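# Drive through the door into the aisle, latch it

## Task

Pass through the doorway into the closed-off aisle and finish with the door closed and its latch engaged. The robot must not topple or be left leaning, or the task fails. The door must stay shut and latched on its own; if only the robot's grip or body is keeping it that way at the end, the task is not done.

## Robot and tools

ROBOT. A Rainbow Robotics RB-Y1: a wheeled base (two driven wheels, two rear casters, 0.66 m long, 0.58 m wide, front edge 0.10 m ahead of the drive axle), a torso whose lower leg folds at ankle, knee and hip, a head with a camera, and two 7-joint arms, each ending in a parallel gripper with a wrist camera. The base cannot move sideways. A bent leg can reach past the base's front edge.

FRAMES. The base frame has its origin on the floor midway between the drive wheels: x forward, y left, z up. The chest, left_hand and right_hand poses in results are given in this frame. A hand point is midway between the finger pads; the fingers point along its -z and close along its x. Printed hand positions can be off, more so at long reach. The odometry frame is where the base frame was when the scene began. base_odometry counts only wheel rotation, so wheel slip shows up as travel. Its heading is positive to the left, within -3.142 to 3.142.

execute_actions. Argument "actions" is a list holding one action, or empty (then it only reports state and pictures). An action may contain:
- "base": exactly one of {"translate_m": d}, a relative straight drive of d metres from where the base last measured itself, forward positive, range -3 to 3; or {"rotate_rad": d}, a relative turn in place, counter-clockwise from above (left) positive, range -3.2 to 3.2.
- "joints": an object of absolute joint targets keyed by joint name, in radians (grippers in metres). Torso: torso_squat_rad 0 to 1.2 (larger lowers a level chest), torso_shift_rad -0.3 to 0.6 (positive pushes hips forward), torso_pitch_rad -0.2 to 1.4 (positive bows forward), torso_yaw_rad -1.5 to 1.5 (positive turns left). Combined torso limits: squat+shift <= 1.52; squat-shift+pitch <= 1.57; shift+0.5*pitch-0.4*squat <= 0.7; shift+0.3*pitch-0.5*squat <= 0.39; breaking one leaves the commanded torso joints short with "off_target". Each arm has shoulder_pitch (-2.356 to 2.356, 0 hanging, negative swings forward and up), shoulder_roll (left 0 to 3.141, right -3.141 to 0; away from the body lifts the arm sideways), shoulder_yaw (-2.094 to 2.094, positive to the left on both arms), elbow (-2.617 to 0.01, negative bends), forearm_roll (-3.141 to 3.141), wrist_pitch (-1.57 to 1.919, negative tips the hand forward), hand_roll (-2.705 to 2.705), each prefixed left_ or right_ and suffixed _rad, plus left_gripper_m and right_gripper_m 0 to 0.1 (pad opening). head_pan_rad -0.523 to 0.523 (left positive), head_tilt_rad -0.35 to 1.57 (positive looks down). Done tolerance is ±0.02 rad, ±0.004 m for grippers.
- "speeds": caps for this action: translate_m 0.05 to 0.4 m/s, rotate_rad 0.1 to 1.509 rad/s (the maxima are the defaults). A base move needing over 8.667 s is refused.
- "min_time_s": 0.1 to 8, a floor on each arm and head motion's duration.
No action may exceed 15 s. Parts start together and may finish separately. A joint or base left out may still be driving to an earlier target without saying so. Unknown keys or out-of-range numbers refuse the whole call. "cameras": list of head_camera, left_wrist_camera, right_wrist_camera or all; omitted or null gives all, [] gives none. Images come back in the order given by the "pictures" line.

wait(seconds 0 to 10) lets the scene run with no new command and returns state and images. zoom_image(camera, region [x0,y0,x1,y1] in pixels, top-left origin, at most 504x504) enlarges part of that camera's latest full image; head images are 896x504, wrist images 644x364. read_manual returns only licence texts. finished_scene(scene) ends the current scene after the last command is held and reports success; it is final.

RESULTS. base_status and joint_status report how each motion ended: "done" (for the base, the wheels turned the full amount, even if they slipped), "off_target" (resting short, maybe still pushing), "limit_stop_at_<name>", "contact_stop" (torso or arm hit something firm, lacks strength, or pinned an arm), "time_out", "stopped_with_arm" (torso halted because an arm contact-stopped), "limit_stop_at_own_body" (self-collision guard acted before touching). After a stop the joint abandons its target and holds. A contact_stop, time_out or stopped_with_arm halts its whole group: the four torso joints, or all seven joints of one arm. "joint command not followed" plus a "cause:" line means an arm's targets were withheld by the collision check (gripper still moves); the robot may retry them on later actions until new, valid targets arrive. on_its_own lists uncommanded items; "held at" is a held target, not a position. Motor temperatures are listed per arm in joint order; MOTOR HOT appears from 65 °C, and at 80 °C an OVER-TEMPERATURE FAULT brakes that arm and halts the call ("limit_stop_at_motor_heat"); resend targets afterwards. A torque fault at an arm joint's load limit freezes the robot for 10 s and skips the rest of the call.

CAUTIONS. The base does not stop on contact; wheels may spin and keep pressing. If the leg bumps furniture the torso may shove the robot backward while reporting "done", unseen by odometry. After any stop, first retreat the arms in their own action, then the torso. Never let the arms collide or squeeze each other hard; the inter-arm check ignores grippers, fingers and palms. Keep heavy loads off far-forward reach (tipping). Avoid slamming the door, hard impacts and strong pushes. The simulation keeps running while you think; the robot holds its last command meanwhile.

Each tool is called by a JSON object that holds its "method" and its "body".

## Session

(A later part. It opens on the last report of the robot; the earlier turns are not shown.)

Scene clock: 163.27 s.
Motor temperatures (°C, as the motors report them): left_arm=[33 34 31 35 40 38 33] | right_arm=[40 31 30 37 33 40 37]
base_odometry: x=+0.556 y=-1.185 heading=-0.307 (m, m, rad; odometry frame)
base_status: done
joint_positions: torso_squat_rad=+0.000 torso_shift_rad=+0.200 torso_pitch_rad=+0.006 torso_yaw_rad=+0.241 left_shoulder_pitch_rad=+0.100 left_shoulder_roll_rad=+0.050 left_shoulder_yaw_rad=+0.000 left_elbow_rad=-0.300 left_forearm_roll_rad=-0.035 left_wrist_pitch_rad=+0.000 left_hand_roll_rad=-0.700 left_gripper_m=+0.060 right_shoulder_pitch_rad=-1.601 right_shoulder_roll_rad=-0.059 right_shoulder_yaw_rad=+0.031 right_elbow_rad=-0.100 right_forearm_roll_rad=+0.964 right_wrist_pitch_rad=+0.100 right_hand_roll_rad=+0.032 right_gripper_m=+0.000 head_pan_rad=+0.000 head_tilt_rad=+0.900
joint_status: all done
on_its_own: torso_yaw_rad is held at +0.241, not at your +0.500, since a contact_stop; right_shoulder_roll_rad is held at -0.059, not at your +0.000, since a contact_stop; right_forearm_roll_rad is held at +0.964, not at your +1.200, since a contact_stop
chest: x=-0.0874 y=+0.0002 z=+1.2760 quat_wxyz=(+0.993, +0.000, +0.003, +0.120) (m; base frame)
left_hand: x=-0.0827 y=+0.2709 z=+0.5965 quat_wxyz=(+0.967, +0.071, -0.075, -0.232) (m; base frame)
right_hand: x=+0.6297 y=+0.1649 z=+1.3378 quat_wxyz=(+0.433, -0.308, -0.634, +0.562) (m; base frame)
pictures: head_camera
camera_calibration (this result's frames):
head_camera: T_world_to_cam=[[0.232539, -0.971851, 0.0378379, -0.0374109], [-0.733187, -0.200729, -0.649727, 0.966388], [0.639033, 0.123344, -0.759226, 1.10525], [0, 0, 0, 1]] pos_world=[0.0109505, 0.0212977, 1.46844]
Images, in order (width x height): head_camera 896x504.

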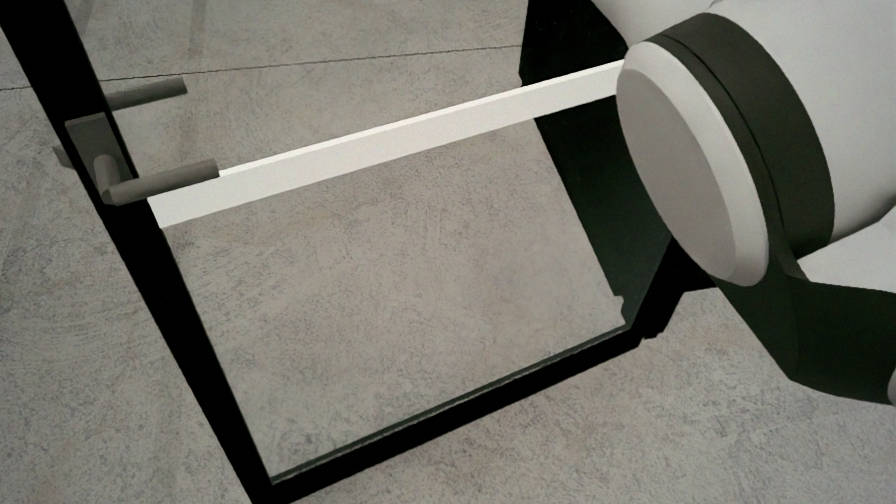

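{"method": "execute_actions", "body": {"actions": [{"base":{"translate_m":0.33},"speeds":{"translate_m":0.13},"min_time_s":3,"joints":{"torso_shift_rad":0,"right_elbow_rad":-1.1}}], "cameras": []}}

{"method": "execute_actions", "body": {"actions": [{"base":{"rotate_rad":-1.14},"speeds":{"rotate_rad":0.25},"min_time_s":3,"joints":{"right_elbow_rad":-2.4,"right_shoulder_pitch_rad":-0.3}}], "cameras": []}}

{"method": "execute_actions", "body": {"actions": [{"base":{"translate_m":0.2},"joints":{"torso_yaw_rad":0,"left_hand_roll_rad":1.5,"left_gripper_m":0}}], "cameras": ["head_camera"]}}

Scene clock: 168.80 s.
Motor temperatures (°C, as the motors report them): left_arm=[33 34 31 35 40 38 33] | right_arm=[40 31 30 37 33 39 37]
base_odometry: x=+0.871 y=-1.284 heading=-0.306 (m, m, rad; odometry frame)
base_status: done
joint_positions: torso_squat_rad=+0.000 torso_shift_rad=+0.000 torso_pitch_rad=+0.005 torso_yaw_rad=+0.241 left_shoulder_pitch_rad=+0.100 left_shoulder_roll_rad=+0.050 left_shoulder_yaw_rad=+0.000 left_elbow_rad=-0.300 left_forearm_roll_rad=-0.035 left_wrist_pitch_rad=+0.000 left_hand_roll_rad=-0.700 left_gripper_m=+0.060 right_shoulder_pitch_rad=-1.602 right_shoulder_roll_rad=-0.060 right_shoulder_yaw_rad=+0.031 right_elbow_rad=-1.101 right_forearm_roll_rad=+0.964 right_wrist_pitch_rad=+0.100 right_hand_roll_rad=+0.032 right_gripper_m=+0.000 head_pan_rad=+0.000 head_tilt_rad=+0.900
joint_status: all done
on_its_own: torso_yaw_rad is held at +0.241, not at your +0.500, since a contact_stop; right_shoulder_roll_rad is held at -0.059, not at your +0.000, since a contact_stop; right_forearm_roll_rad is held at +0.964, not at your +1.200, since a contact_stop
chest: x=-0.2265 y=+0.0001 z=+1.2899 quat_wxyz=(+0.993, +0.000, +0.003, +0.120) (m; base frame)
left_hand: x=-0.2217 y=+0.2709 z=+0.6105 quat_wxyz=(+0.967, +0.071, -0.075, -0.232) (m; base frame)
right_hand: x=+0.2433 y=+0.1938 z=+1.7493 quat_wxyz=(+0.112, -0.272, -0.907, +0.302) (m; base frame)
pictures: none
No camera images: the call's "cameras" was empty. Leave "cameras" out to get every camera's image.

Scene clock: 174.17 s.
Motor temperatures (°C, as the motors report them): left_arm=[33 34 31 35 40 38 33] | right_arm=[40 31 30 37 33 38 37]
base_odometry: x=+0.871 y=-1.284 heading=-1.445 (m, m, rad; odometry frame)
base_status: done
joint_positions: torso_squat_rad=+0.000 torso_shift_rad=+0.000 torso_pitch_rad=+0.006 torso_yaw_rad=+0.241 left_shoulder_pitch_rad=+0.100 left_shoulder_roll_rad=+0.049 left_shoulder_yaw_rad=+0.000 left_elbow_rad=-0.300 left_forearm_roll_rad=-0.035 left_wrist_pitch_rad=+0.000 left_hand_roll_rad=-0.700 left_gripper_m=+0.060 right_shoulder_pitch_rad=-0.300 right_shoulder_roll_rad=-0.059 right_shoulder_yaw_rad=+0.031 right_elbow_rad=-2.400 right_forearm_roll_rad=+0.964 right_wrist_pitch_rad=+0.100 right_hand_roll_rad=+0.032 right_gripper_m=+0.000 head_pan_rad=+0.000 head_tilt_rad=+0.900
joint_status: all done
on_its_own: torso_yaw_rad is held at +0.241, not at your +0.500, since a contact_stop; right_shoulder_roll_rad is held at -0.059, not at your +0.000, since a contact_stop; right_forearm_roll_rad is held at +0.964, not at your +1.200, since a contact_stop
chest: x=-0.2263 y=+0.0003 z=+1.2899 quat_wxyz=(+0.993, +0.000, +0.003, +0.120) (m; base frame)
left_hand: x=-0.2219 y=+0.2698 z=+0.6103 quat_wxyz=(+0.967, +0.070, -0.075, -0.231) (m; base frame)
right_hand: x=+0.1688 y=-0.0927 z=+1.5272 quat_wxyz=(+0.203, -0.322, -0.911, +0.160) (m; base frame)
pictures: none
No camera images: the call's "cameras" was empty. Leave "cameras" out to get every camera's image.

Scene clock: 176.20 s.
Motor temperatures (°C, as the motors report them): left_arm=[33 34 31 35 40 38 33] | right_arm=[40 31 30 37 33 38 37]
base_odometry: x=+0.895 y=-1.483 heading=-1.446 (m, m, rad; odometry frame)
base_status: done
joint_positions: torso_squat_rad=+0.000 torso_shift_rad=+0.000 torso_pitch_rad=+0.006 torso_yaw_rad=+0.000 left_shoulder_pitch_rad=+0.100 left_shoulder_roll_rad=+0.049 left_shoulder_yaw_rad=+0.000 left_elbow_rad=-0.300 left_forearm_roll_rad=-0.035 left_wrist_pitch_rad=+0.000 left_hand_roll_rad=+1.500 left_gripper_m=+0.000 right_shoulder_pitch_rad=-0.300 right_shoulder_roll_rad=-0.059 right_shoulder_yaw_rad=+0.031 right_elbow_rad=-2.400 right_forearm_roll_rad=+0.964 right_wrist_pitch_rad=+0.100 right_hand_roll_rad=+0.032 right_gripper_m=+0.000 head_pan_rad=+0.000 head_tilt_rad=+0.900
joint_status: all done
on_its_own: right_shoulder_roll_rad is held at -0.059, not at your +0.000, since a contact_stop; right_forearm_roll_rad is held at +0.964, not at your +1.200, since a contact_stop
chest: x=-0.2259 y=+0.0002 z=+1.2899 quat_wxyz=(+1.000, +0.000, +0.003, +0.000) (m; base frame)
left_hand: x=-0.1570 y=+0.2599 z=+0.6100 quat_wxyz=(+0.732, -0.047, -0.091, +0.674) (m; base frame)
right_hand: x=+0.1357 y=-0.1843 z=+1.5272 quat_wxyz=(+0.220, -0.430, -0.865, +0.135) (m; base frame)
pictures: head_camera
camera_calibration (this result's frames):
head_camera: T_world_to_cam=[[-0.00629191, -0.999209, 0.0392569, -0.0615082], [-0.760406, -0.0207143, -0.649118, 0.866895], [0.649417, -0.0339354, -0.759675, 1.2073], [0, 0, 0, 1]] pos_world=[-0.125236, -0.00253231, 1.48229]
Images, in order (width x height): head_camera 896x504.

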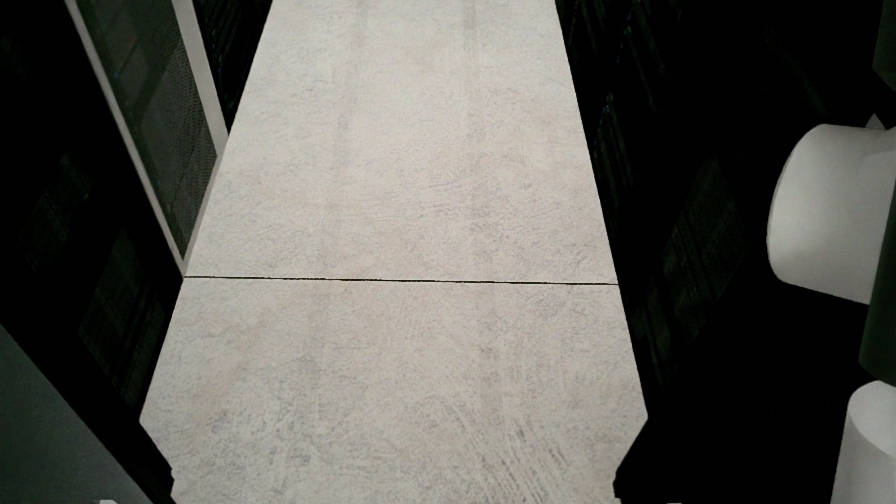

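{"method": "execute_actions", "body": {"actions": [{"base":{"translate_m":1.5},"speeds":{"translate_m":0.2}}], "cameras": []}}

{"method": "execute_actions", "body": {"actions": [{"base":{"rotate_rad":-0.5},"joints":{"torso_yaw_rad":-1.5,"head_pan_rad":-0.52,"head_tilt_rad":0.4,"right_elbow_rad":-0.2,"right_shoulder_pitch_rad":0}}], "cameras": ["head_camera"]}}

Scene clock: 186.30 s.
Motor temperatures (°C, as the motors report them): left_arm=[33 34 31 35 40 38 33] | right_arm=[39 31 30 36 33 36 37]
base_odometry: x=+1.082 y=-2.971 heading=-1.446 (m, m, rad; odometry frame)
base_status: done
joint_positions: torso_squat_rad=+0.000 torso_shift_rad=+0.000 torso_pitch_rad=+0.006 torso_yaw_rad=+0.000 left_shoulder_pitch_rad=+0.100 left_shoulder_roll_rad=+0.049 left_shoulder_yaw_rad=+0.000 left_elbow_rad=-0.300 left_forearm_roll_rad=-0.035 left_wrist_pitch_rad=+0.000 left_hand_roll_rad=+1.500 left_gripper_m=+0.000 right_shoulder_pitch_rad=-0.300 right_shoulder_roll_rad=-0.059 right_shoulder_yaw_rad=+0.031 right_elbow_rad=-2.400 right_forearm_roll_rad=+0.964 right_wrist_pitch_rad=+0.100 right_hand_roll_rad=+0.032 right_gripper_m=+0.000 head_pan_rad=+0.000 head_tilt_rad=+0.900
joint_status: not commanded
on_its_own: right_shoulder_roll_rad is held at -0.059, not at your +0.000, since a contact_stop; right_forearm_roll_rad is held at +0.964, not at your +1.200, since a contact_stop
chest: x=-0.2261 y=+0.0003 z=+1.2899 quat_wxyz=(+1.000, +0.000, +0.003, +0.000) (m; base frame)
left_hand: x=-0.1572 y=+0.2605 z=+0.6100 quat_wxyz=(+0.732, -0.047, -0.092, +0.674) (m; base frame)
right_hand: x=+0.1354 y=-0.1841 z=+1.5273 quat_wxyz=(+0.220, -0.430, -0.865, +0.135) (m; base frame)
pictures: none
No camera images: the call's "cameras" was empty. Leave "cameras" out to get every camera's image.

Scene clock: 189.70 s.
Motor temperatures (°C, as the motors report them): left_arm=[33 34 31 35 40 38 33] | right_arm=[39 31 30 36 33 36 37]
base_odometry: x=+1.082 y=-2.971 heading=-1.946 (m, m, rad; odometry frame)
base_status: done
joint_positions: torso_squat_rad=+0.000 torso_shift_rad=+0.000 torso_pitch_rad=+0.006 torso_yaw_rad=-1.254 left_shoulder_pitch_rad=+0.100 left_shoulder_roll_rad=+0.049 left_shoulder_yaw_rad=+0.000 left_elbow_rad=-0.300 left_forearm_roll_rad=-0.035 left_wrist_pitch_rad=+0.000 left_hand_roll_rad=+1.500 left_gripper_m=+0.000 right_shoulder_pitch_rad=-0.025 right_shoulder_roll_rad=-0.059 right_shoulder_yaw_rad=+0.031 right_elbow_rad=-0.267 right_forearm_roll_rad=+0.964 right_wrist_pitch_rad=+0.100 right_hand_roll_rad=+0.032 right_gripper_m=+0.000 head_pan_rad=-0.520 head_tilt_rad=+0.400
joint_status: torso_yaw_rad limit_stop_at_own_body (moved -1.254 of -1.500); right_shoulder_pitch_rad limit_stop_at_own_body (moved +0.276 of +0.300); right_elbow_rad limit_stop_at_own_body (moved +2.133 of +2.200); the others done
on_its_own: torso_yaw_rad is held at -1.254, not at your -1.500, since a limit_stop_at_own_body; right_shoulder_pitch_rad is held at -0.025, not at your +0.000, since a limit_stop_at_own_body; right_shoulder_roll_rad is held at -0.059, not at your +0.000, since a contact_stop; right_elbow_rad is held at -0.267, not at your -0.200, since a limit_stop_at_own_body; right_forearm_roll_rad is held at +0.964, not at your +1.200, since a contact_stop
chest: x=-0.2261 y=+0.0004 z=+1.2899 quat_wxyz=(+0.810, -0.002, +0.002, -0.587) (m; base frame)
left_hand: x=+0.0404 y=+0.0116 z=+0.6090 quat_wxyz=(+0.988, -0.095, -0.045, +0.117) (m; base frame)
right_hand: x=-0.4533 y=-0.2154 z=+0.6208 quat_wxyz=(+0.984, -0.136, +0.014, -0.111) (m; base frame)
pictures: head_camera
camera_calibration (this result's frames):
head_camera: T_world_to_cam=[[-0.973646, 0.225115, 0.0365589, -0.264258], [0.0448918, 0.346337, -0.937035, 1.46687], [-0.223602, -0.9107, -0.347316, 0.394113], [0, 0, 0, 1]] pos_world=[-0.23502, -0.089623, 1.52105]
Images, in order (width x height): head_camera 896x504.

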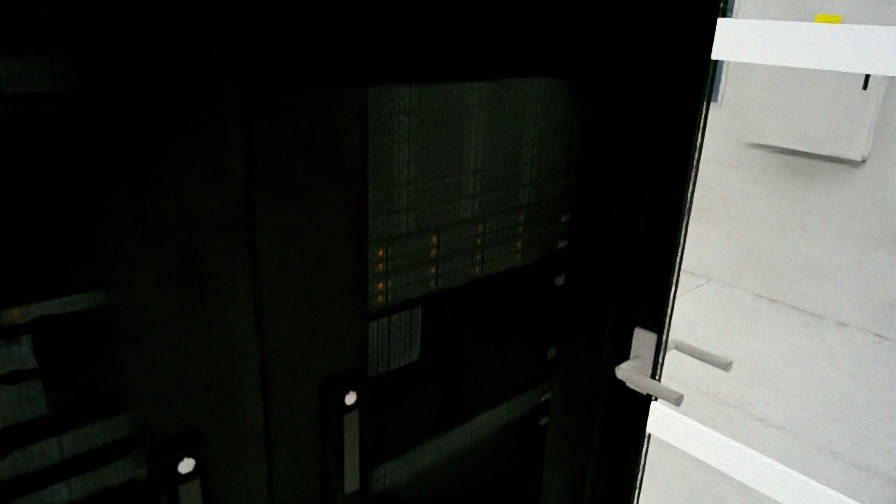

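{"method": "finished_scene", "body": {"scene": 1}}

The scene is finished: the task was done.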